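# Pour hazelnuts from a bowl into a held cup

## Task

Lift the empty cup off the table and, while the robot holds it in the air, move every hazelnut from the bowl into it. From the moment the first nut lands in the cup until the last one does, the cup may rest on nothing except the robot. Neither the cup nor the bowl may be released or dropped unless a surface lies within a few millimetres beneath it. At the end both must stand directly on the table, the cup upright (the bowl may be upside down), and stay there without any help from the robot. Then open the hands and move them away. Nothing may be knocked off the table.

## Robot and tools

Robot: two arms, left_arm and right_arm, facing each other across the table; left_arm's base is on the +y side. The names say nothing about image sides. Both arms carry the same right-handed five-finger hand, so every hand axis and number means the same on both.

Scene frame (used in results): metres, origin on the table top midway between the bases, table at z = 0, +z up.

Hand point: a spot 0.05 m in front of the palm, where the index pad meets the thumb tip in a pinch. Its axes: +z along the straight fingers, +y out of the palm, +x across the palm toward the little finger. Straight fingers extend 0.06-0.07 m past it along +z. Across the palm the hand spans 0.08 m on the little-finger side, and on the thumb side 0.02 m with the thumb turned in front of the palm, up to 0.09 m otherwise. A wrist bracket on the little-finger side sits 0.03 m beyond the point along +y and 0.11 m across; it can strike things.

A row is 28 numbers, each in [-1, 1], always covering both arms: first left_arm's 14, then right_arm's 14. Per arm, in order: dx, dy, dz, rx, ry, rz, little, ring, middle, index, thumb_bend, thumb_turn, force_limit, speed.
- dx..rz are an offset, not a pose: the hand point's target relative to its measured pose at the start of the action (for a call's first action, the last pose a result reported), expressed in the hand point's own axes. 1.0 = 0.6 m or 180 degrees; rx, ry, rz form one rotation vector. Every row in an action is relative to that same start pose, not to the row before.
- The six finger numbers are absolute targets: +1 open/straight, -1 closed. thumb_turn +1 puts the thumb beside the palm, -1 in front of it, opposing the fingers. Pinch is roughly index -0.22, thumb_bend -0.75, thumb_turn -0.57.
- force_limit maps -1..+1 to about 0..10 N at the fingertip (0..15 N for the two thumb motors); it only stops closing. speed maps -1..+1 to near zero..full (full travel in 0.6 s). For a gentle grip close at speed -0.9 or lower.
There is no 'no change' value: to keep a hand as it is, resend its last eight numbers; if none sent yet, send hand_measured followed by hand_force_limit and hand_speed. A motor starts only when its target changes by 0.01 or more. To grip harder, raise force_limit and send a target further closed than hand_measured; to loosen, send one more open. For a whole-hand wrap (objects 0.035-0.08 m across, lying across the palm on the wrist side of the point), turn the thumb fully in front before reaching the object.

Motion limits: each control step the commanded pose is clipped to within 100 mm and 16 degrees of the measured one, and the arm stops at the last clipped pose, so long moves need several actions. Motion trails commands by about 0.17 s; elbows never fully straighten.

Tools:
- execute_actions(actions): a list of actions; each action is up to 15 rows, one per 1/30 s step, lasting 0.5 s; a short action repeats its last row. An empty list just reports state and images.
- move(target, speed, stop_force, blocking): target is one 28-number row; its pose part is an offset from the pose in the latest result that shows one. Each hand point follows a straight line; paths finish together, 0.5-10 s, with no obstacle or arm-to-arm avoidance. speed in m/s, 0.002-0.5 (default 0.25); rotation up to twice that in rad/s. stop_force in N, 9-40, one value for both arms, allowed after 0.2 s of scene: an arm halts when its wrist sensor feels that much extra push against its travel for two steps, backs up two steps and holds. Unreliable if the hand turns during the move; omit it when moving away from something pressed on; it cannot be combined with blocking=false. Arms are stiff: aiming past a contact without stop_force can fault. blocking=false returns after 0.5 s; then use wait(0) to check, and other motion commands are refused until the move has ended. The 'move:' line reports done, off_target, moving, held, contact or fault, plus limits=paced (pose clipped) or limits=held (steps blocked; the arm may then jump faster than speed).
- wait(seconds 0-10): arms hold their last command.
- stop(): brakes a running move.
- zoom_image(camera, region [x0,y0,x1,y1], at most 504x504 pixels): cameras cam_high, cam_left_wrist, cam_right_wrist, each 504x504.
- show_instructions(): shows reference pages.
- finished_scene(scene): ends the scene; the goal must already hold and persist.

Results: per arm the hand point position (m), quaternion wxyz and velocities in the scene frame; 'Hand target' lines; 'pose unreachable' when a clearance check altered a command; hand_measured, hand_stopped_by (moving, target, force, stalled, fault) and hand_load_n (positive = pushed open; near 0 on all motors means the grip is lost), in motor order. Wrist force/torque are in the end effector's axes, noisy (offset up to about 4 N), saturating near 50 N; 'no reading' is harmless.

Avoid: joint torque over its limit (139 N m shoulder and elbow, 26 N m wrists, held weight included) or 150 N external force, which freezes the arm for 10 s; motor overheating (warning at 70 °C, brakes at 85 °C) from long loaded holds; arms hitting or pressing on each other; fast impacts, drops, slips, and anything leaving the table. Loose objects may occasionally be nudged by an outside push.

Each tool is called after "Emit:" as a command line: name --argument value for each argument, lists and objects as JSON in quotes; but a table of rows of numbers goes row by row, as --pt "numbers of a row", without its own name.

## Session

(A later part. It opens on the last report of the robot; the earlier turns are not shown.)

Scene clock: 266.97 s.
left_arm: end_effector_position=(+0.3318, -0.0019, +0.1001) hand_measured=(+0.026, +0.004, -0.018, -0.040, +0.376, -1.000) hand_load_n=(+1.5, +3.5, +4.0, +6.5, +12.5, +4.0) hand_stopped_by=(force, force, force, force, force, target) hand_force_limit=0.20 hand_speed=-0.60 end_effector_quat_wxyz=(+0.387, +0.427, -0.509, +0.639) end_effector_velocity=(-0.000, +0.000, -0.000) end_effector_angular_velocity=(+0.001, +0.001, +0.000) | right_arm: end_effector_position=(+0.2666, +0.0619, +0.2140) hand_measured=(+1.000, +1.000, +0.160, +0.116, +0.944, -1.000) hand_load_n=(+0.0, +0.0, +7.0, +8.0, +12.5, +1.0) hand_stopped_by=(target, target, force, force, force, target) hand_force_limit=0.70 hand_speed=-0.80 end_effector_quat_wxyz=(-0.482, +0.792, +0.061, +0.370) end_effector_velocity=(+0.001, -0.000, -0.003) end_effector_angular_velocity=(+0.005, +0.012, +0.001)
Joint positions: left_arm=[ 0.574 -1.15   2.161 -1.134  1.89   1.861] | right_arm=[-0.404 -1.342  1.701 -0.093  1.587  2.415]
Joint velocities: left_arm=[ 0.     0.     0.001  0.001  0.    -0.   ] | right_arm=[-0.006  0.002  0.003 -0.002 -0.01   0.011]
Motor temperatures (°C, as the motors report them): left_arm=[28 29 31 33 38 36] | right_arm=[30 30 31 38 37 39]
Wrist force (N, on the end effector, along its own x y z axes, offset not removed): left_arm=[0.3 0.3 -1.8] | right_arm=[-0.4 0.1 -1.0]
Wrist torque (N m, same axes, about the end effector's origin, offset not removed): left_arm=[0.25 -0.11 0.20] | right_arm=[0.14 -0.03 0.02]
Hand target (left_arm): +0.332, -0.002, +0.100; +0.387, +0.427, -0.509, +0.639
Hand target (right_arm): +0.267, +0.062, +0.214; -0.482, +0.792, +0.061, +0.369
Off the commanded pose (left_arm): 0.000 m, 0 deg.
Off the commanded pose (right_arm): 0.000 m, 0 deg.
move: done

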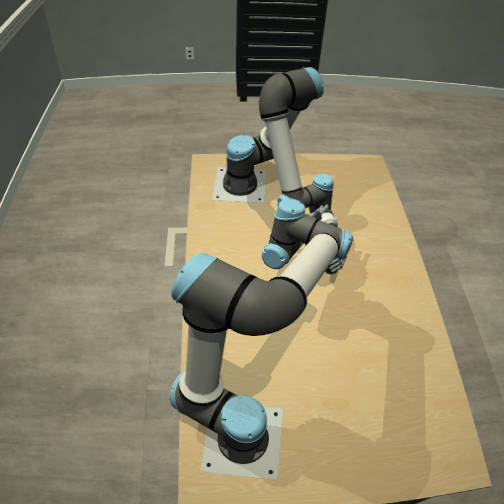

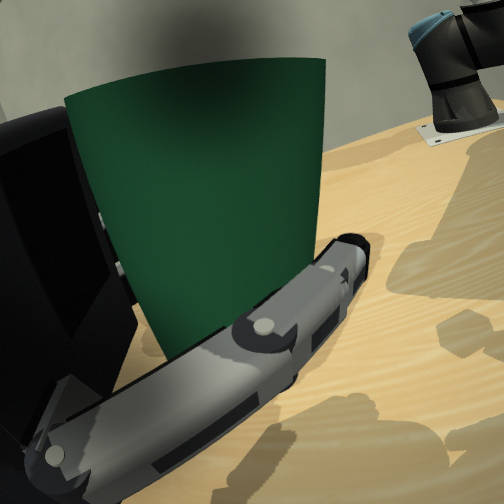

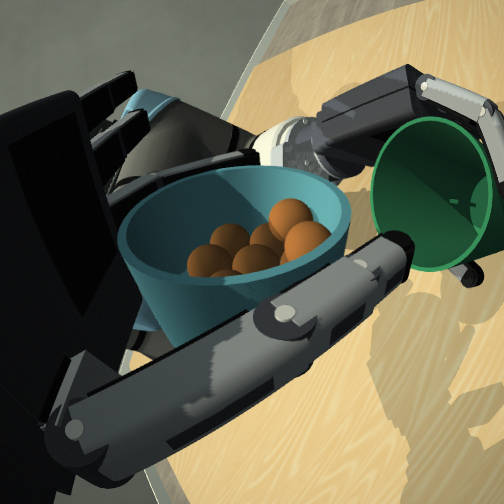

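Emit:
move --target '[0,0,0,0,0,0,-0.6,-0.6,-0.6,-0.6,-0.6,-1,0.2,-0.6,0.005,0.0059,-0.0157,0,-0.0285,0.0783,1,1,-0.6,-0.6,-0.6,-1,0.7,-0.8]' --speed 0.08

Scene clock: 316.17 s.
left_arm: end_effector_position=(+0.3318, -0.0019, +0.1001) hand_measured=(+0.026, +0.004, -0.018, -0.040, +0.376, -1.000) hand_load_n=(+1.5, +3.5, +4.0, +6.5, +12.5, +4.0) hand_stopped_by=(force, force, force, force, force, target) hand_force_limit=0.20 hand_speed=-0.60 end_effector_quat_wxyz=(+0.387, +0.427, -0.509, +0.639) end_effector_velocity=(+0.001, +0.000, +0.000) end_effector_angular_velocity=(-0.001, -0.001, +0.002) | right_arm: end_effector_position=(+0.2654, +0.0517, +0.2159) hand_measured=(+1.000, +1.000, +0.160, +0.116, +0.944, -1.000) hand_load_n=(+0.0, +0.0, +7.0, +8.0, +12.5, +1.0) hand_stopped_by=(target, target, force, force, force, target) hand_force_limit=0.70 hand_speed=-0.80 end_effector_quat_wxyz=(-0.520, +0.809, -0.015, +0.273) end_effector_velocity=(-0.000, -0.000, +0.001) end_effector_angular_velocity=(+0.006, +0.011, +0.001)
Joint positions: left_arm=[ 0.574 -1.15   2.161 -1.134  1.89   1.861] | right_arm=[-0.494 -1.369  1.697 -0.009  1.428  2.63 ]
Joint velocities: left_arm=[ 0.002 -0.    -0.    -0.    -0.     0.001] | right_arm=[-0.005 -0.002 -0.     0.002 -0.009  0.01 ]
Motor temperatures (°C, as the motors report them): left_arm=[28 29 31 33 38 36] | right_arm=[30 30 31 38 37 39]
Wrist force (N, on the end effector, along its own x y z axes, offset not removed): left_arm=[-2.8 0.7 -2.3] | right_arm=[-1.7 1.0 2.1]
Wrist torque (N m, same axes, about the end effector's origin, offset not removed): left_arm=[0.38 0.39 0.11] | right_arm=[0.05 -0.02 -0.08]
Hand target (left_arm): +0.332, -0.002, +0.100; +0.387, +0.427, -0.509, +0.639
Hand target (right_arm): +0.265, +0.052, +0.216; -0.520, +0.809, -0.015, +0.272
Off the commanded pose (left_arm): 0.000 m, 0 deg.
Off the commanded pose (right_arm): 0.000 m, 0 deg.
move: done

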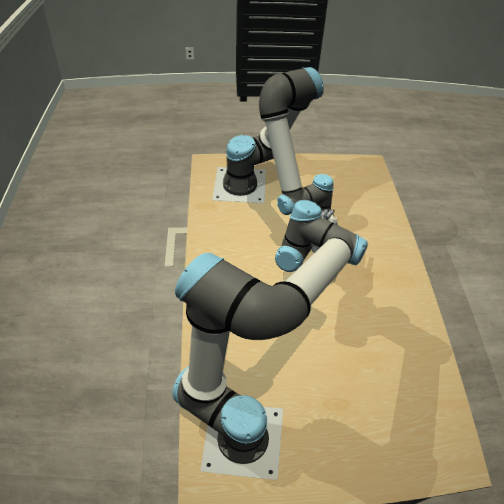

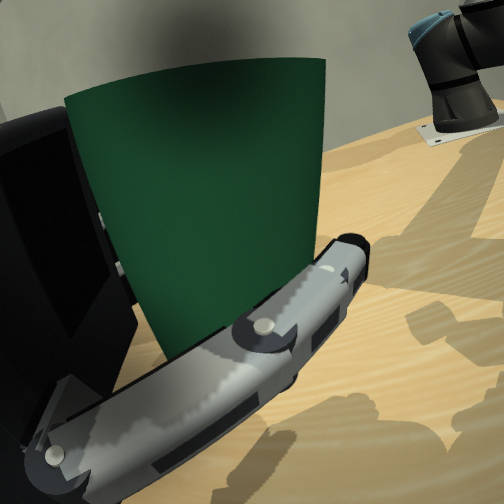

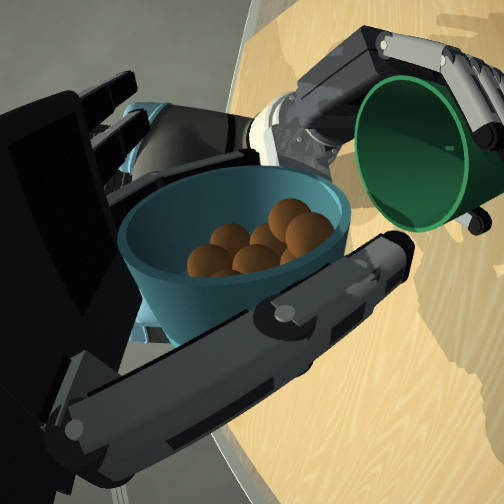

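Emit:
zoom_image --camera "cam_right_wrist" --region '[250, 50, 504, 304]'

Region (250, 50, 504, 304) of cam_right_wrist's 504x504 image, scaled by 1.984, with more detail than that image has.

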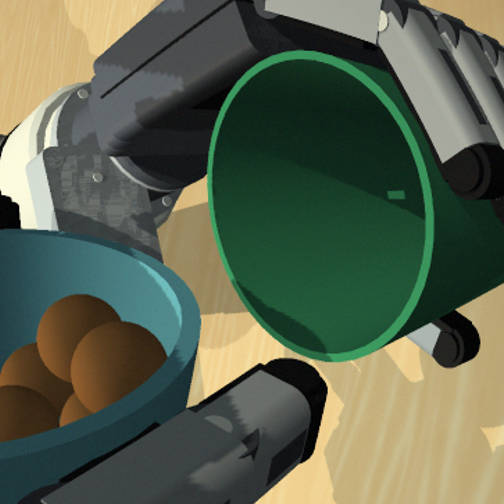

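Emit:
move --target '[0,0,0,0,0,0,-0.6,-0.6,-0.6,-0.6,-0.6,-1,0.2,-0.6,0.0127,0.011,0.004,0,-0.0285,0.0783,1,1,-0.6,-0.6,-0.6,-1,0.7,-0.8]' --speed 0.06

Scene clock: 338.40 s.
left_arm: end_effector_position=(+0.3318, -0.0019, +0.1001) hand_measured=(+0.026, +0.004, -0.018, -0.040, +0.376, -1.000) hand_load_n=(+1.5, +3.5, +4.0, +6.5, +12.5, +4.0) hand_stopped_by=(force, force, force, force, force, target) hand_force_limit=0.20 hand_speed=-0.60 end_effector_quat_wxyz=(+0.387, +0.427, -0.509, +0.639) end_effector_velocity=(-0.000, -0.000, +0.000) end_effector_angular_velocity=(-0.001, +0.000, -0.001) | right_arm: end_effector_position=(+0.2746, +0.0483, +0.2129) hand_measured=(+1.000, +1.000, +0.160, +0.116, +0.944, -1.000) hand_load_n=(+0.0, +0.0, +7.0, +8.0, +12.5, +1.0) hand_stopped_by=(target, target, force, force, force, target) hand_force_limit=0.70 hand_speed=-0.80 end_effector_quat_wxyz=(-0.550, +0.813, -0.090, +0.171) end_effector_velocity=(+0.001, -0.000, -0.001) end_effector_angular_velocity=(+0.004, +0.012, -0.000)
Joint positions: left_arm=[ 0.574 -1.15   2.161 -1.134  1.89   1.861] | right_arm=[-0.599 -1.353  1.68   0.037  1.249  2.831]
Joint velocities: left_arm=[-0.001 -0.    -0.001 -0.     0.    -0.001] | right_arm=[-0.007  0.002 -0.001  0.001 -0.01   0.009]
Motor temperatures (°C, as the motors report them): left_arm=[28 29 31 33 38 36] | right_arm=[30 30 31 38 37 39]
Wrist force (N, on the end effector, along its own x y z axes, offset not removed): left_arm=[-0.1 -1.0 -1.8] | right_arm=[1.1 1.0 1.3]
Wrist torque (N m, same axes, about the end effector's origin, offset not removed): left_arm=[-0.05 -0.13 0.26] | right_arm=[0.15 -0.32 0.18]
Hand target (left_arm): +0.332, -0.002, +0.100; +0.387, +0.427, -0.509, +0.639
Hand target (right_arm): +0.275, +0.048, +0.213; -0.550, +0.813, -0.091, +0.170
Off the commanded pose (left_arm): 0.000 m, 0 deg.
Off the commanded pose (right_arm): 0.000 m, 0 deg.
move: done

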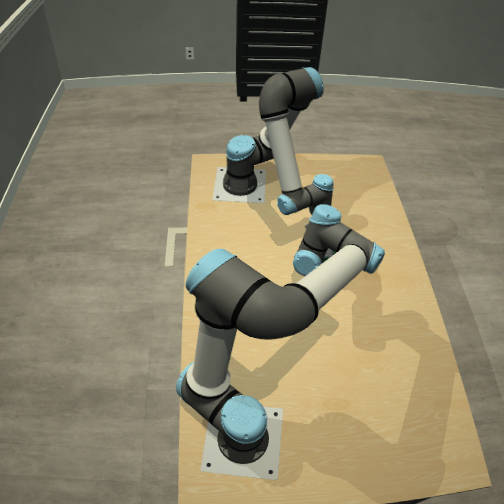

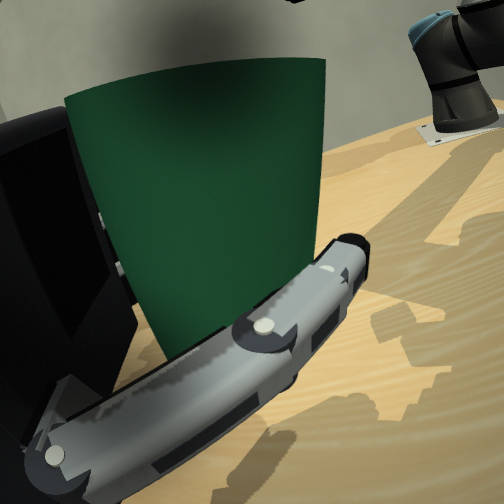

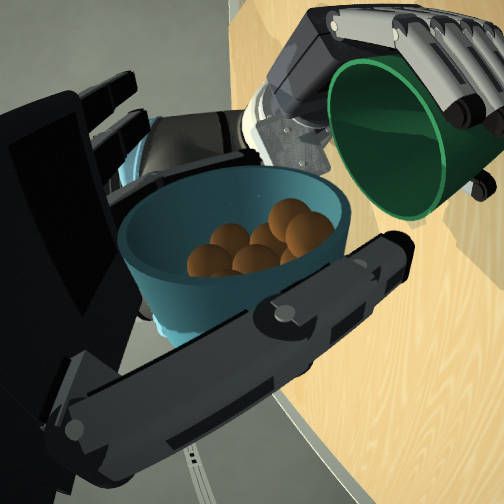

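Emit:
zoom_image --camera "cam_right_wrist" --region '[170, 40, 470, 340]'

Region (170, 40, 470, 340) of cam_right_wrist's 504x504 image, scaled by 1.680, with more detail than that image has.

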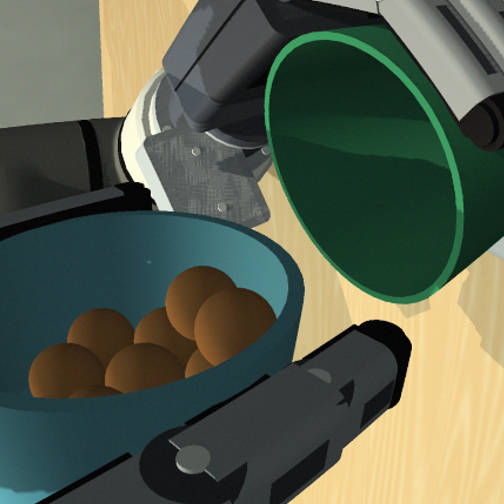

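Emit:
move --target '[0,0,0,0,0,0,-0.6,-0.6,-0.6,-0.6,-0.6,-1,0.2,-0.6,-0.0034,0.0077,0.001,0,-0.0057,0.0157,1,1,-0.6,-0.6,-0.6,-1,0.7,-0.8]' --speed 0.04

Scene clock: 378.87 s.
left_arm: end_effector_position=(+0.3318, -0.0019, +0.1001) hand_measured=(+0.026, +0.004, -0.018, -0.040, +0.376, -1.000) hand_load_n=(+1.5, +3.5, +4.0, +6.5, +12.5, +4.0) hand_stopped_by=(force, force, force, force, force, target) hand_force_limit=0.20 hand_speed=-0.60 end_effector_quat_wxyz=(+0.387, +0.427, -0.509, +0.639) end_effector_velocity=(-0.000, +0.000, -0.000) end_effector_angular_velocity=(+0.000, +0.001, -0.001) | right_arm: end_effector_position=(+0.2732, +0.0477, +0.2082) hand_measured=(+1.000, +1.000, +0.160, +0.116, +0.944, -1.000) hand_load_n=(+0.0, +0.0, +7.0, +8.0, +12.5, +1.0) hand_stopped_by=(target, target, force, force, force, target) hand_force_limit=0.70 hand_speed=-0.80 end_effector_quat_wxyz=(+0.554, -0.812, +0.105, -0.151) end_effector_velocity=(-0.001, -0.000, -0.002) end_effector_angular_velocity=(+0.004, +0.014, -0.000)
Joint positions: left_arm=[ 0.574 -1.15   2.161 -1.134  1.89   1.861] | right_arm=[-0.613 -1.348  1.688  0.031  1.219  2.872]
Joint velocities: left_arm=[-0.    -0.     0.    -0.     0.001 -0.001] | right_arm=[-0.003  0.002  0.003 -0.002 -0.008  0.011]
Motor temperatures (°C, as the motors report them): left_arm=[28 29 31 33 38 36] | right_arm=[30 30 32 38 37 39]
Wrist force (N, on the end effector, along its own x y z axes, offset not removed): left_arm=[0.4 2.2 -2.9] | right_arm=[-1.3 -1.6 -0.2]
Wrist torque (N m, same axes, about the end effector's origin, offset not removed): left_arm=[0.63 -0.10 0.34] | right_arm=[-0.29 0.16 -0.06]
Hand target (left_arm): +0.332, -0.002, +0.100; +0.387, +0.427, -0.509, +0.639
Hand target (right_arm): +0.273, +0.048, +0.208; -0.555, +0.812, -0.105, +0.150
Off the commanded pose (left_arm): 0.000 m, 0 deg.
Off the commanded pose (right_arm): 0.000 m, 0 deg.
move: done

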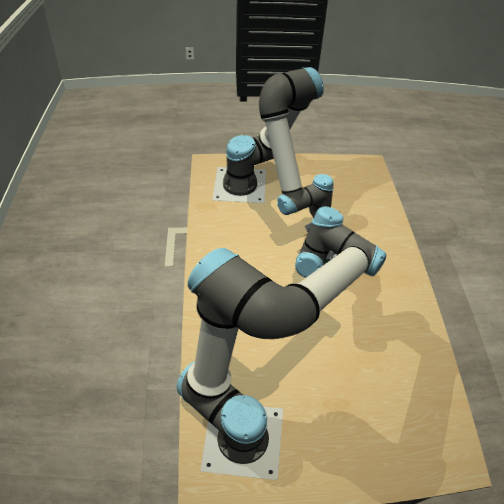

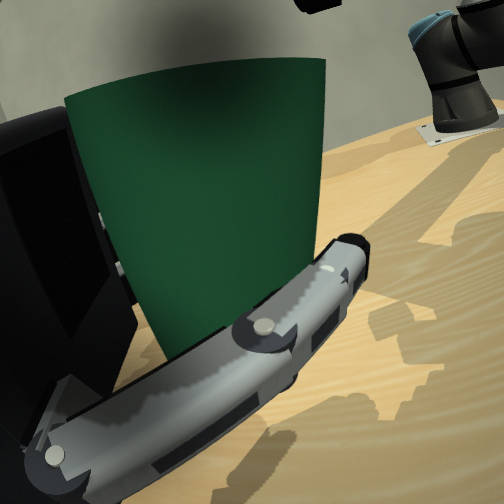

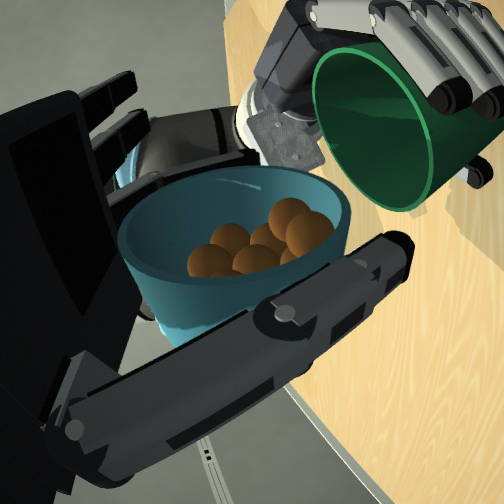

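Emit:
move --target '[0,0,0,0,0,0,-0.6,-0.6,-0.6,-0.6,-0.6,-1,0.2,-0.6,0.0103,-0.0078,-0.0028,0,-0.0228,0.0626,1,1,-0.6,-0.6,-0.6,-1,0.7,-0.8]' --speed 0.04

Scene clock: 388.03 s.
left_arm: end_effector_position=(+0.3318, -0.0019, +0.1001) hand_measured=(+0.026, +0.004, -0.018, -0.040, +0.376, -1.000) hand_load_n=(+1.5, +3.5, +4.0, +6.5, +12.5, +4.5) hand_stopped_by=(force, force, force, force, force, target) hand_force_limit=0.20 hand_speed=-0.60 end_effector_quat_wxyz=(+0.387, +0.427, -0.509, +0.639) end_effector_velocity=(-0.001, -0.000, -0.000) end_effector_angular_velocity=(-0.000, -0.000, -0.001) | right_arm: end_effector_position=(+0.2783, +0.0458, +0.2139) hand_measured=(+1.000, +1.000, +0.160, +0.116, +0.944, -1.000) hand_load_n=(+0.0, +0.0, +7.0, +8.0, +12.5, +1.0) hand_stopped_by=(target, target, force, force, force, target) hand_force_limit=0.70 hand_speed=-0.80 end_effector_quat_wxyz=(+0.570, -0.803, +0.164, -0.067) end_effector_velocity=(-0.000, +0.000, +0.000) end_effector_angular_velocity=(+0.004, +0.012, +0.002)
Joint positions: left_arm=[ 0.574 -1.15   2.161 -1.134  1.89   1.861] | right_arm=[-0.686 -1.329  1.666  0.06   1.081  3.031]
Joint velocities: left_arm=[-0.002  0.     0.    -0.001 -0.001 -0.   ] | right_arm=[-0.003  0.002 -0.001  0.001 -0.009  0.009]
Motor temperatures (°C, as the motors report them): left_arm=[28 29 31 33 38 36] | right_arm=[30 30 32 38 37 39]
Wrist force (N, on the end effector, along its own x y z axes, offset not removed): left_arm=[-0.1 0.4 -2.8] | right_arm=[-3.8 -1.3 0.6]
Wrist torque (N m, same axes, about the end effector's origin, offset not removed): left_arm=[0.28 -0.25 0.30] | right_arm=[-0.21 0.49 -0.23]
Hand target (left_arm): +0.332, -0.002, +0.100; +0.387, +0.427, -0.509, +0.639
Hand target (right_arm): +0.278, +0.046, +0.214; -0.570, +0.802, -0.164, +0.066
Off the commanded pose (left_arm): 0.000 m, 0 deg.
Off the commanded pose (right_arm): 0.000 m, 0 deg.
move: done

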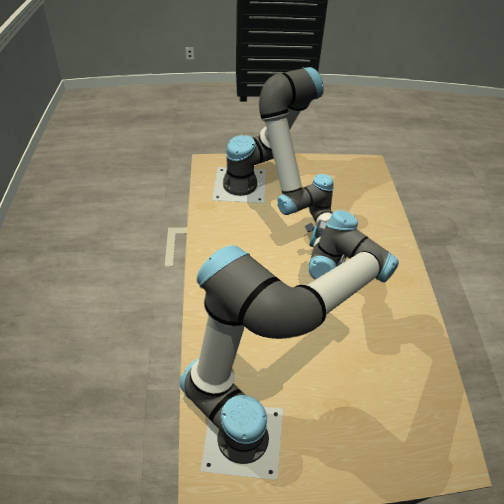

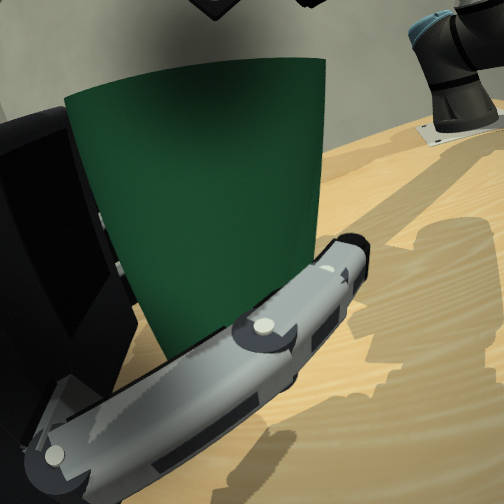

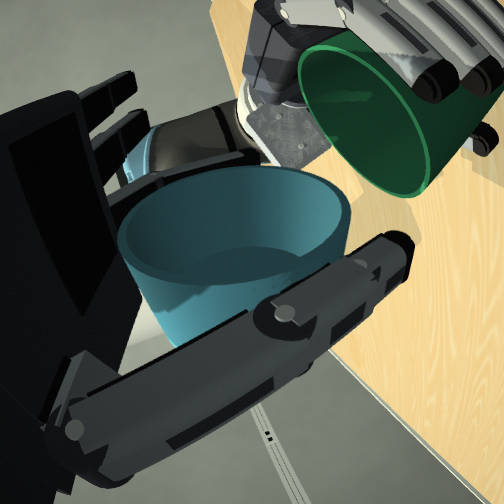

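Emit:
move --target '[0,0,0,0,0,0,-0.6,-0.6,-0.6,-0.6,-0.6,-1,0.2,-0.6,0.0132,-0.0095,-0.0035,0,-0.0285,0.0783,1,1,-0.6,-0.6,-0.6,-1,0.7,-0.8]' --speed 0.1

Scene clock: 398.13 s.
left_arm: end_effector_position=(+0.3318, -0.0019, +0.1001) hand_measured=(+0.026, +0.004, -0.018, -0.040, +0.376, -1.000) hand_load_n=(+1.5, +3.5, +4.0, +6.5, +12.5, +4.5) hand_stopped_by=(force, force, force, force, force, target) hand_force_limit=0.20 hand_speed=-0.60 end_effector_quat_wxyz=(+0.387, +0.427, -0.509, +0.639) end_effector_velocity=(-0.000, +0.000, -0.000) end_effector_angular_velocity=(+0.001, -0.001, +0.000) | right_arm: end_effector_position=(+0.2862, +0.0429, +0.2193) hand_measured=(+1.000, +1.000, +0.160, +0.116, +0.944, -1.000) hand_load_n=(+0.0, +0.0, +7.0, +8.0, +12.5, +0.5) hand_stopped_by=(target, target, force, force, force, target) hand_force_limit=0.70 hand_speed=-0.80 end_effector_quat_wxyz=(+0.580, -0.779, +0.235, +0.039) end_effector_velocity=(+0.001, -0.000, -0.000) end_effector_angular_velocity=(+0.003, +0.012, -0.001)
Joint positions: left_arm=[ 0.574 -1.15   2.161 -1.134  1.89   1.861] | right_arm=[-0.77  -1.292  1.648  0.064  0.915  3.236]
Joint velocities: left_arm=[-0.     0.     0.     0.001 -0.     0.001] | right_arm=[-0.004  0.002 -0.    -0.    -0.007  0.01 ]
Motor temperatures (°C, as the motors report them): left_arm=[28 29 31 33 38 36] | right_arm=[30 30 32 38 37 39]
Wrist force (N, on the end effector, along its own x y z axes, offset not removed): left_arm=[-0.7 0.9 -2.0] | right_arm=[0.1 2.1 -1.3]
Wrist torque (N m, same axes, about the end effector's origin, offset not removed): left_arm=[0.38 -0.08 0.26] | right_arm=[0.48 -0.05 0.02]
Hand target (left_arm): +0.332, -0.002, +0.100; +0.387, +0.427, -0.509, +0.639
Hand target (right_arm): +0.286, +0.043, +0.219; -0.580, +0.779, -0.235, -0.039
Off the commanded pose (left_arm): 0.000 m, 0 deg.
Off the commanded pose (right_arm): 0.000 m, 0 deg.
move: done

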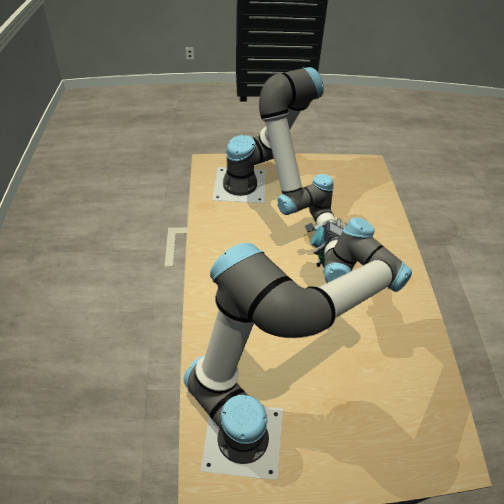

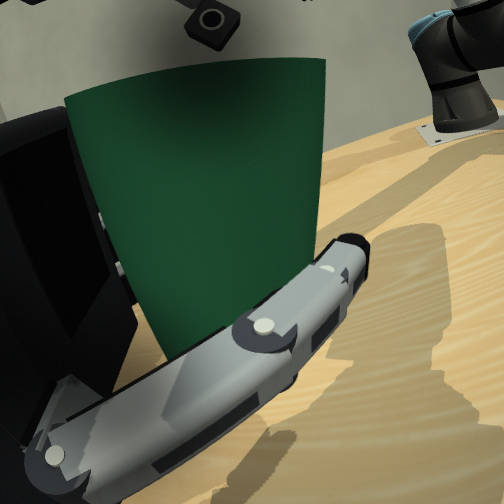

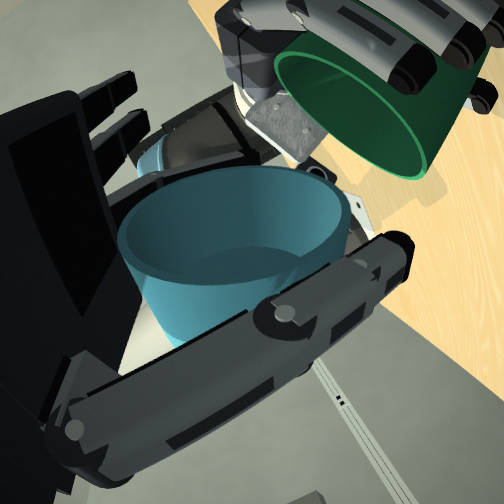

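Emit:
move --target '[-0.087,-0.154,-0.2235,0.1374,-0.0602,-0.0944,-0.6,-0.6,-0.6,-0.6,-0.6,-1,0.2,-0.6,0.1553,-0.0367,-0.1407,0,0.1045,-0.2871,1,1,-0.6,-0.6,-0.6,-1,0.7,-0.8]' --speed 0.25

Scene clock: 437.30 s.
left_arm: end_effector_position=(+0.4147, +0.1431, +0.0651) hand_measured=(+0.026, +0.004, -0.018, -0.040, +0.376, -1.000) hand_load_n=(+1.5, +3.5, +4.0, +6.5, +12.5, +4.5) hand_stopped_by=(force, force, force, force, force, target) hand_force_limit=0.20 hand_speed=-0.60 end_effector_quat_wxyz=(+0.328, +0.627, -0.327, +0.627) end_effector_velocity=(+0.001, +0.002, -0.001) end_effector_angular_velocity=(+0.000, +0.005, +0.005) | right_arm: end_effector_position=(+0.3597, -0.0598, +0.2351) hand_measured=(+1.000, +1.000, +0.160, +0.116, +0.944, -1.000) hand_load_n=(+0.0, +0.0, +7.0, +8.0, +12.5, +1.0) hand_stopped_by=(target, target, force, force, force, target) hand_force_limit=0.70 hand_speed=-0.80 end_effector_quat_wxyz=(-0.495, +0.799, +0.037, +0.340) end_effector_velocity=(+0.001, -0.001, -0.000) end_effector_angular_velocity=(-0.003, -0.011, +0.001)
Joint positions: left_arm=[ 0.719 -1.209  2.401 -1.193  1.582  1.57 ] | right_arm=[-0.809 -1.522  1.841 -0.012  1.178  2.372]
Joint velocities: left_arm=[ 0.002 -0.001  0.002  0.003 -0.003 -0.004] | right_arm=[-0.    -0.002  0.005 -0.007  0.002 -0.01 ]
Motor temperatures (°C, as the motors report them): left_arm=[28 29 31 33 38 36] | right_arm=[30 30 32 38 37 39]
Wrist force (N, on the end effector, along its own x y z axes, offset not removed): left_arm=[-0.4 0.3 -1.4] | right_arm=[-1.9 1.4 0.0]
Wrist torque (N m, same axes, about the end effector's origin, offset not removed): left_arm=[0.29 -0.20 0.25] | right_arm=[0.15 0.05 0.08]
Hand target (left_arm): +0.415, +0.143, +0.065; +0.328, +0.627, -0.327, +0.627
Hand target (right_arm): +0.360, -0.060, +0.235; -0.495, +0.799, +0.038, +0.340
Off the commanded pose (left_arm): 0.000 m, 0 deg.
Off the commanded pose (right_arm): 0.000 m, 0 deg.
move: done

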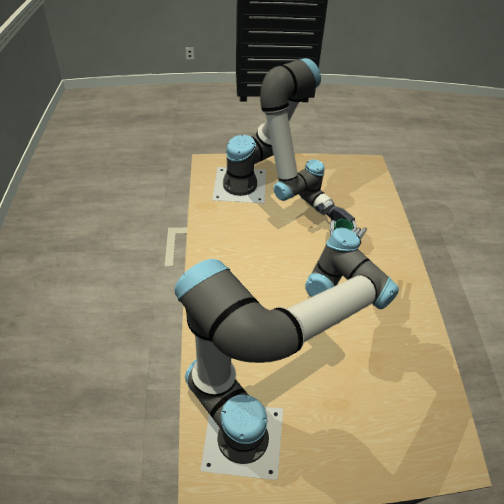

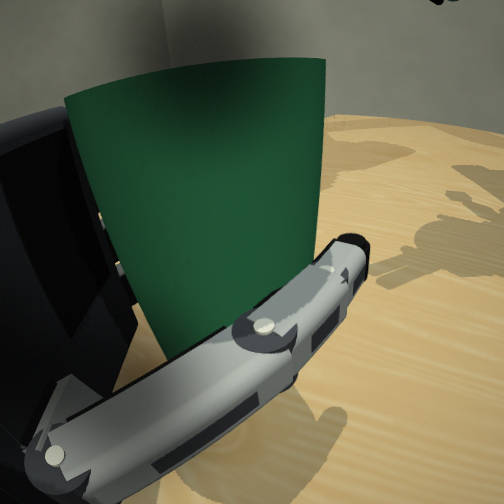

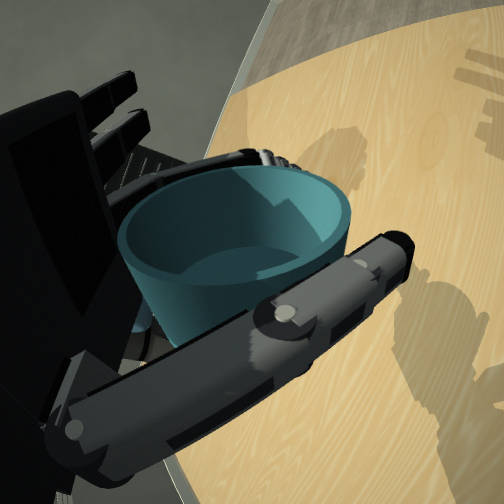

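Emit:
zoom_image --camera "cam_high" --region '[180, 140, 480, 440]'

Region (180, 140, 480, 440) of cam_high's 504x504 image, scaled by 1.680, with more detail than that image has.

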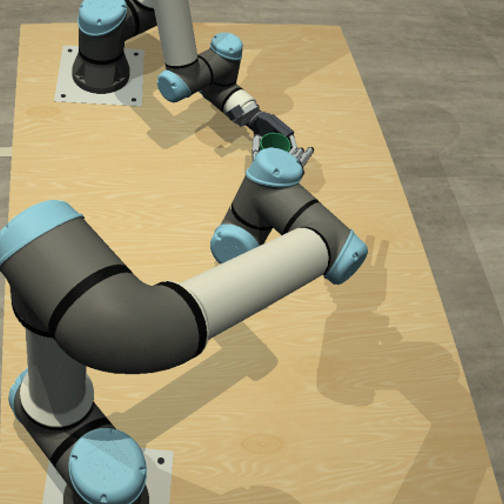

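Emit:
move --target '[-0.0218,0,0,0,0,0,-0.6,-0.6,-0.6,-0.6,-0.6,-1,0.2,-0.6,-0.0598,0.3638,0.1035,-0.0004,0.1041,-0.2846,1,1,-0.6,-0.6,-0.6,-1,0.7,-0.8]' --speed 0.22

Scene clock: 459.43 s.
left_arm: end_effector_position=(+0.4148, +0.1431, +0.0520) hand_measured=(+0.026, +0.004, -0.018, -0.040, +0.376, -1.000) hand_load_n=(+1.5, +3.5, +4.0, +6.5, +12.5, +4.5) hand_stopped_by=(force, force, force, force, force, target) hand_force_limit=0.20 hand_speed=-0.60 end_effector_quat_wxyz=(+0.328, +0.627, -0.327, +0.627) end_effector_velocity=(+0.000, +0.000, -0.000) end_effector_angular_velocity=(-0.000, +0.001, +0.001) | right_arm: end_effector_position=(+0.4498, -0.1105, +0.0303) hand_measured=(+1.000, +1.000, +0.160, +0.116, +0.944, -1.000) hand_load_n=(+0.0, +0.0, +7.0, +8.5, +12.5, +1.0) hand_stopped_by=(target, target, force, force, force, target) hand_force_limit=0.70 hand_speed=-0.80 end_effector_quat_wxyz=(-0.299, +0.641, +0.299, +0.640) end_effector_velocity=(+0.001, +0.000, -0.002) end_effector_angular_velocity=(+0.001, -0.013, +0.002)
Joint positions: left_arm=[ 0.719 -1.166  2.404 -1.238  1.582  1.57 ] | right_arm=[-0.875 -1.04   2.257 -1.216  1.237  1.571]
Joint velocities: left_arm=[ 0.001  0.001 -0.     0.     0.    -0.001] | right_arm=[-0.003  0.013  0.001 -0.023 -0.004 -0.006]
Motor temperatures (°C, as the motors report them): left_arm=[28 29 31 33 38 36] | right_arm=[31 30 32 38 37 39]
Wrist force (N, on the end effector, along its own x y z axes, offset not removed): left_arm=[-0.8 1.4 -2.7] | right_arm=[-2.2 1.3 1.4]
Wrist torque (N m, same axes, about the end effector's origin, offset not removed): left_arm=[0.45 -0.10 0.13] | right_arm=[0.18 0.09 0.04]
Hand target (left_arm): +0.415, +0.143, +0.052; +0.328, +0.627, -0.327, +0.627
Hand target (right_arm): +0.450, -0.110, +0.030; -0.299, +0.641, +0.299, +0.641
Off the commanded pose (left_arm): 0.000 m, 0 deg.
Off the commanded pose (right_arm): 0.001 m, 0 deg.
move: done

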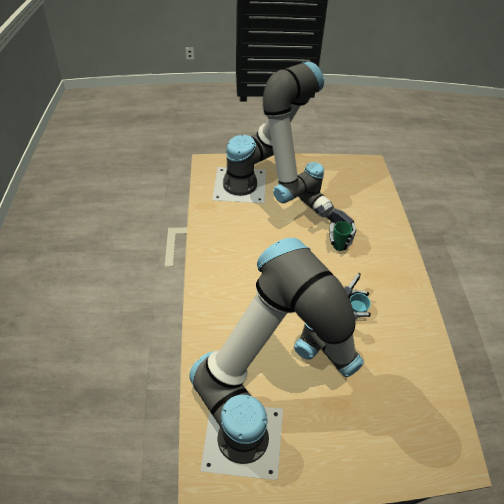

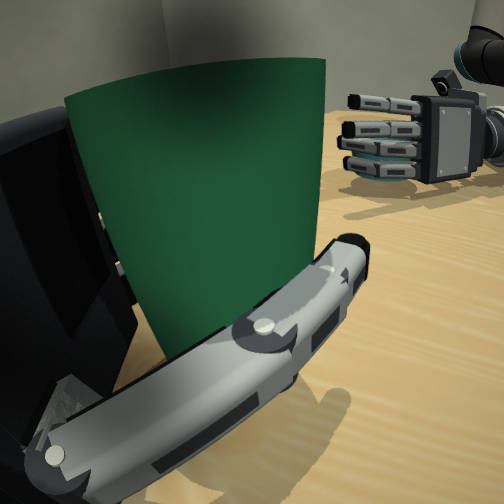

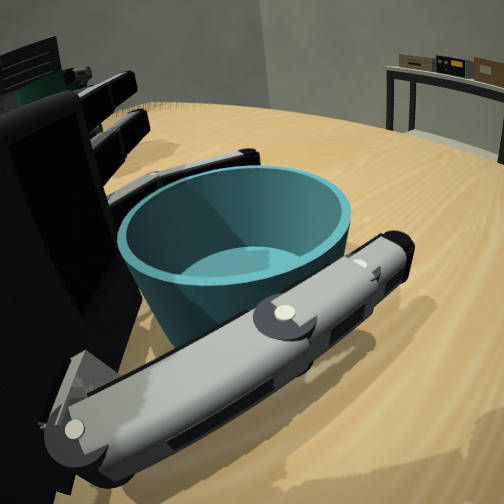

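Emit:
zoom_image --camera "cam_high" --region '[280, 180, 440, 340]'

Emit:
zoom_image --camera "cam_high" --region '[150, 140, 504, 504]'

Region (280, 180, 440, 340) of cam_high's 504x504 image, scaled by 3.150, with more detail than that image has.

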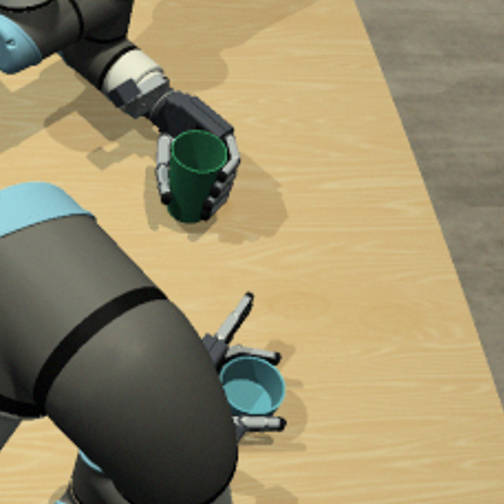

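Region (150, 140, 504, 504) of cam_high's 504x504 image, scaled by 1.385, with more detail than that image has; it fills the left 490 columns of this view, and the rest is white.

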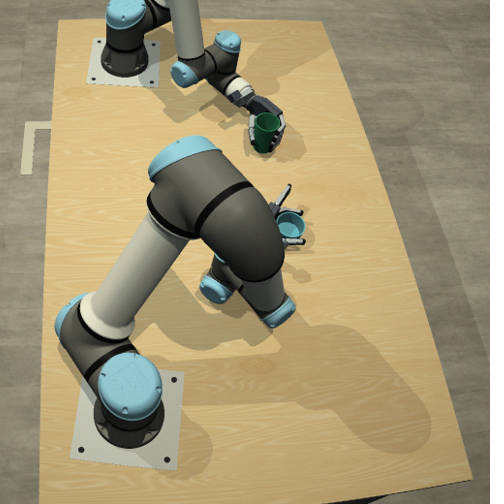

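Emit:
move --target '[-0.0283,0,0,0,0,0,-0.6,-0.6,-0.6,-0.6,-0.6,-1,0.2,-0.6,-0.013,0,0,0,0,0,1,1,-0.6,-0.6,-0.6,-1,0.7,-0.8]' --speed 0.04

Emit:
move --target '[-0.0095,0,0,0,0,0,-0.6,-0.6,-0.6,-0.6,-0.6,-1,0.2,-0.6,-0.0095,0,0,0,0,0,1,1,-0.6,-0.6,-0.6,-1,0.7,-0.8]' --speed 0.005 --stop_force 9

Scene clock: 483.50 s.
left_arm: end_effector_position=(+0.4148, +0.1431, +0.0353) hand_measured=(+0.026, +0.004, -0.018, -0.040, +0.376, -1.000) hand_load_n=(+1.5, +3.5, +4.0, +6.5, +12.5, +4.5) hand_stopped_by=(force, force, force, force, force, target) hand_force_limit=0.20 hand_speed=-0.60 end_effector_quat_wxyz=(+0.328, +0.627, -0.327, +0.627) end_effector_velocity=(-0.000, -0.000, -0.003) end_effector_angular_velocity=(+0.001, +0.001, -0.000) | right_arm: end_effector_position=(+0.4498, -0.1105, +0.0226) hand_measured=(+1.000, +1.000, +0.160, +0.116, +0.944, -1.000) hand_load_n=(+0.0, +0.0, +7.0, +8.5, +12.5, +1.0) hand_stopped_by=(target, target, force, force, force, target) hand_force_limit=0.70 hand_speed=-0.80 end_effector_quat_wxyz=(-0.299, +0.641, +0.299, +0.640) end_effector_velocity=(+0.001, +0.000, +0.000) end_effector_angular_velocity=(+0.001, -0.002, -0.000)
Joint positions: left_arm=[ 0.719 -1.11   2.405 -1.296  1.583  1.57 ] | right_arm=[-0.875 -1.018  2.257 -1.237  1.237  1.571]
Joint velocities: left_arm=[-0.     0.008 -0.    -0.007 -0.     0.   ] | right_arm=[-0.     0.001 -0.001 -0.003  0.    -0.   ]
Motor temperatures (°C, as the motors report them): left_arm=[28 29 31 33 38 36] | right_arm=[31 30 32 38 37 39]
Wrist force (N, on the end effector, along its own x y z axes, offset not removed): left_arm=[-1.1 1.9 -1.4] | right_arm=[-2.8 -0.7 -1.5]
Wrist torque (N m, same axes, about the end effector's origin, offset not removed): left_arm=[0.46 -0.09 0.26] | right_arm=[-0.01 0.46 -0.21]
Hand target (left_arm): +0.415, +0.143, +0.035; +0.328, +0.627, -0.327, +0.627
Hand target (right_arm): +0.450, -0.111, +0.023; -0.299, +0.641, +0.299, +0.640
Off the commanded pose (left_arm): 0.000 m, 0 deg.
Off the commanded pose (right_arm): 0.000 m, 0 deg.
move: done

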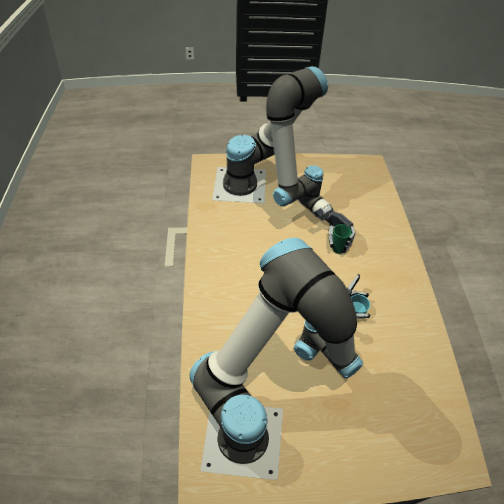

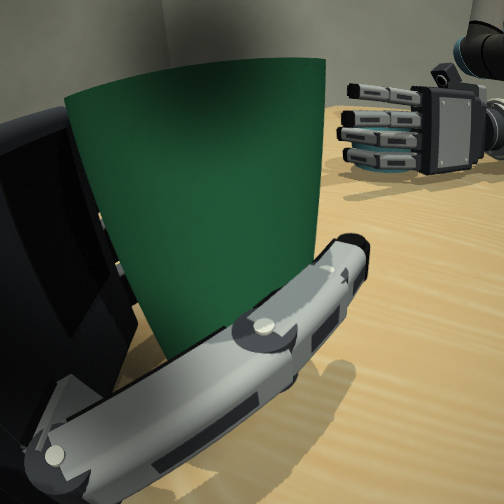

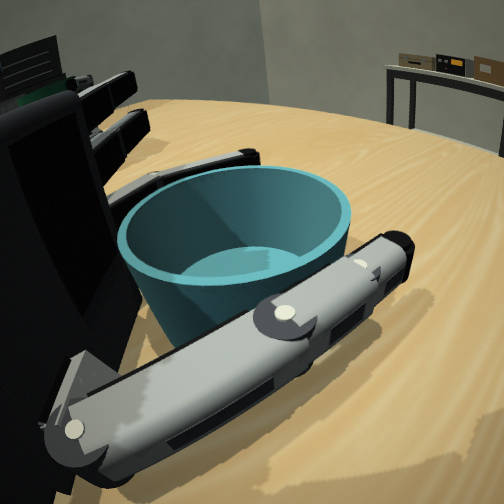

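Scene clock: 484.87 s.
left_arm: end_effector_position=(+0.4148, +0.1431, +0.0298) hand_measured=(+0.026, +0.004, -0.018, -0.040, +0.376, -1.000) hand_load_n=(+3.0, +5.0, +4.5, +5.0, +12.5, +1.0) hand_stopped_by=(force, force, force, force, force, target) hand_force_limit=0.20 hand_speed=-0.60 end_effector_quat_wxyz=(+0.328, +0.627, -0.327, +0.627) end_effector_velocity=(-0.001, -0.000, -0.002) end_effector_angular_velocity=(+0.002, -0.001, -0.002) | right_arm: end_effector_position=(+0.4498, -0.1105, +0.0171) hand_measured=(+1.000, +1.000, +0.160, +0.116, +0.944, -1.000) hand_load_n=(+0.0, +0.0, +7.0, +8.0, +12.5, +0.0) hand_stopped_by=(target, target, force, force, force, target) hand_force_limit=0.70 hand_speed=-0.80 end_effector_quat_wxyz=(-0.299, +0.641, +0.299, +0.640) end_effector_velocity=(+0.001, +0.000, +0.001) end_effector_angular_velocity=(+0.001, -0.004, -0.000)
Joint positions: left_arm=[ 0.719 -1.091  2.405 -1.315  1.583  1.57 ] | right_arm=[-0.875 -1.002  2.256 -1.253  1.237  1.571]
Joint velocities: left_arm=[-0.001  0.004  0.    -0.003  0.001  0.001] | right_arm=[-0.     0.001 -0.    -0.004  0.    -0.001]
Motor temperatures (°C, as the motors report them): left_arm=[28 29 31 33 38 36] | right_arm=[31 30 32 38 37 39]
Wrist force (N, on the end effector, along its own x y z axes, offset not removed): left_arm=[9.0 -0.1 -0.1] | right_arm=[6.1 0.1 -1.4]
Wrist torque (N m, same axes, about the end effector's origin, offset not removed): left_arm=[0.43 -0.40 0.16] | right_arm=[0.29 0.10 0.14]
Hand target (left_arm): +0.415, +0.143, +0.030; +0.328, +0.627, -0.327, +0.627
Hand target (right_arm): +0.450, -0.111, +0.017; -0.299, +0.641, +0.299, +0.640
Off the commanded pose (left_arm): 0.000 m, 0 deg.
Off the commanded pose (right_arm): 0.000 m, 0 deg.
move: done

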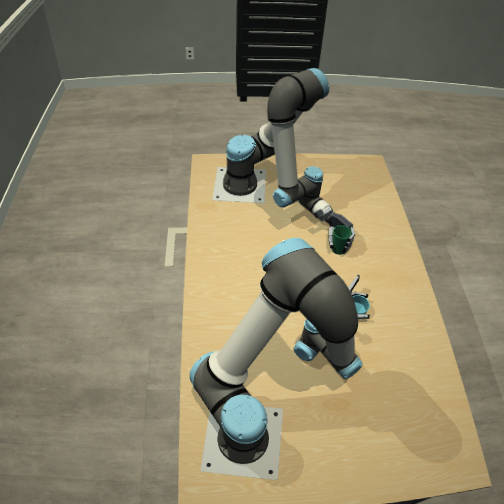

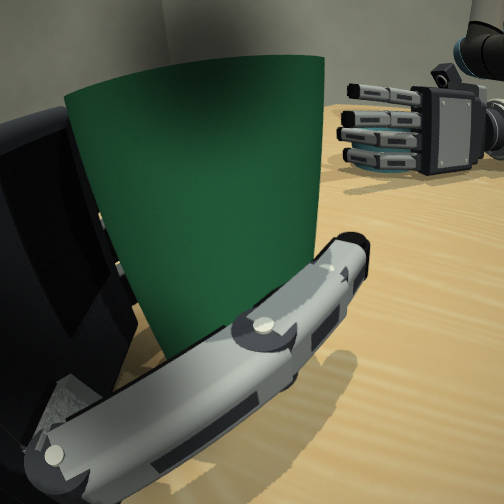

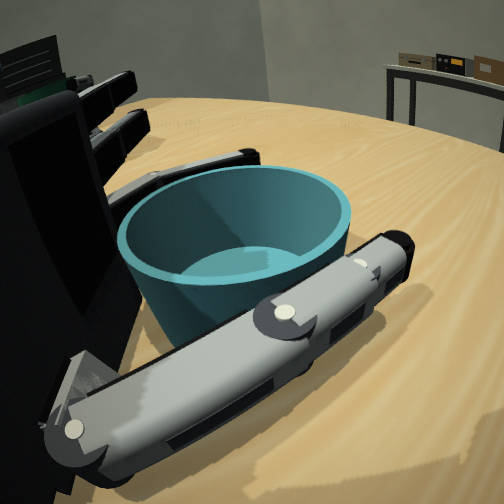

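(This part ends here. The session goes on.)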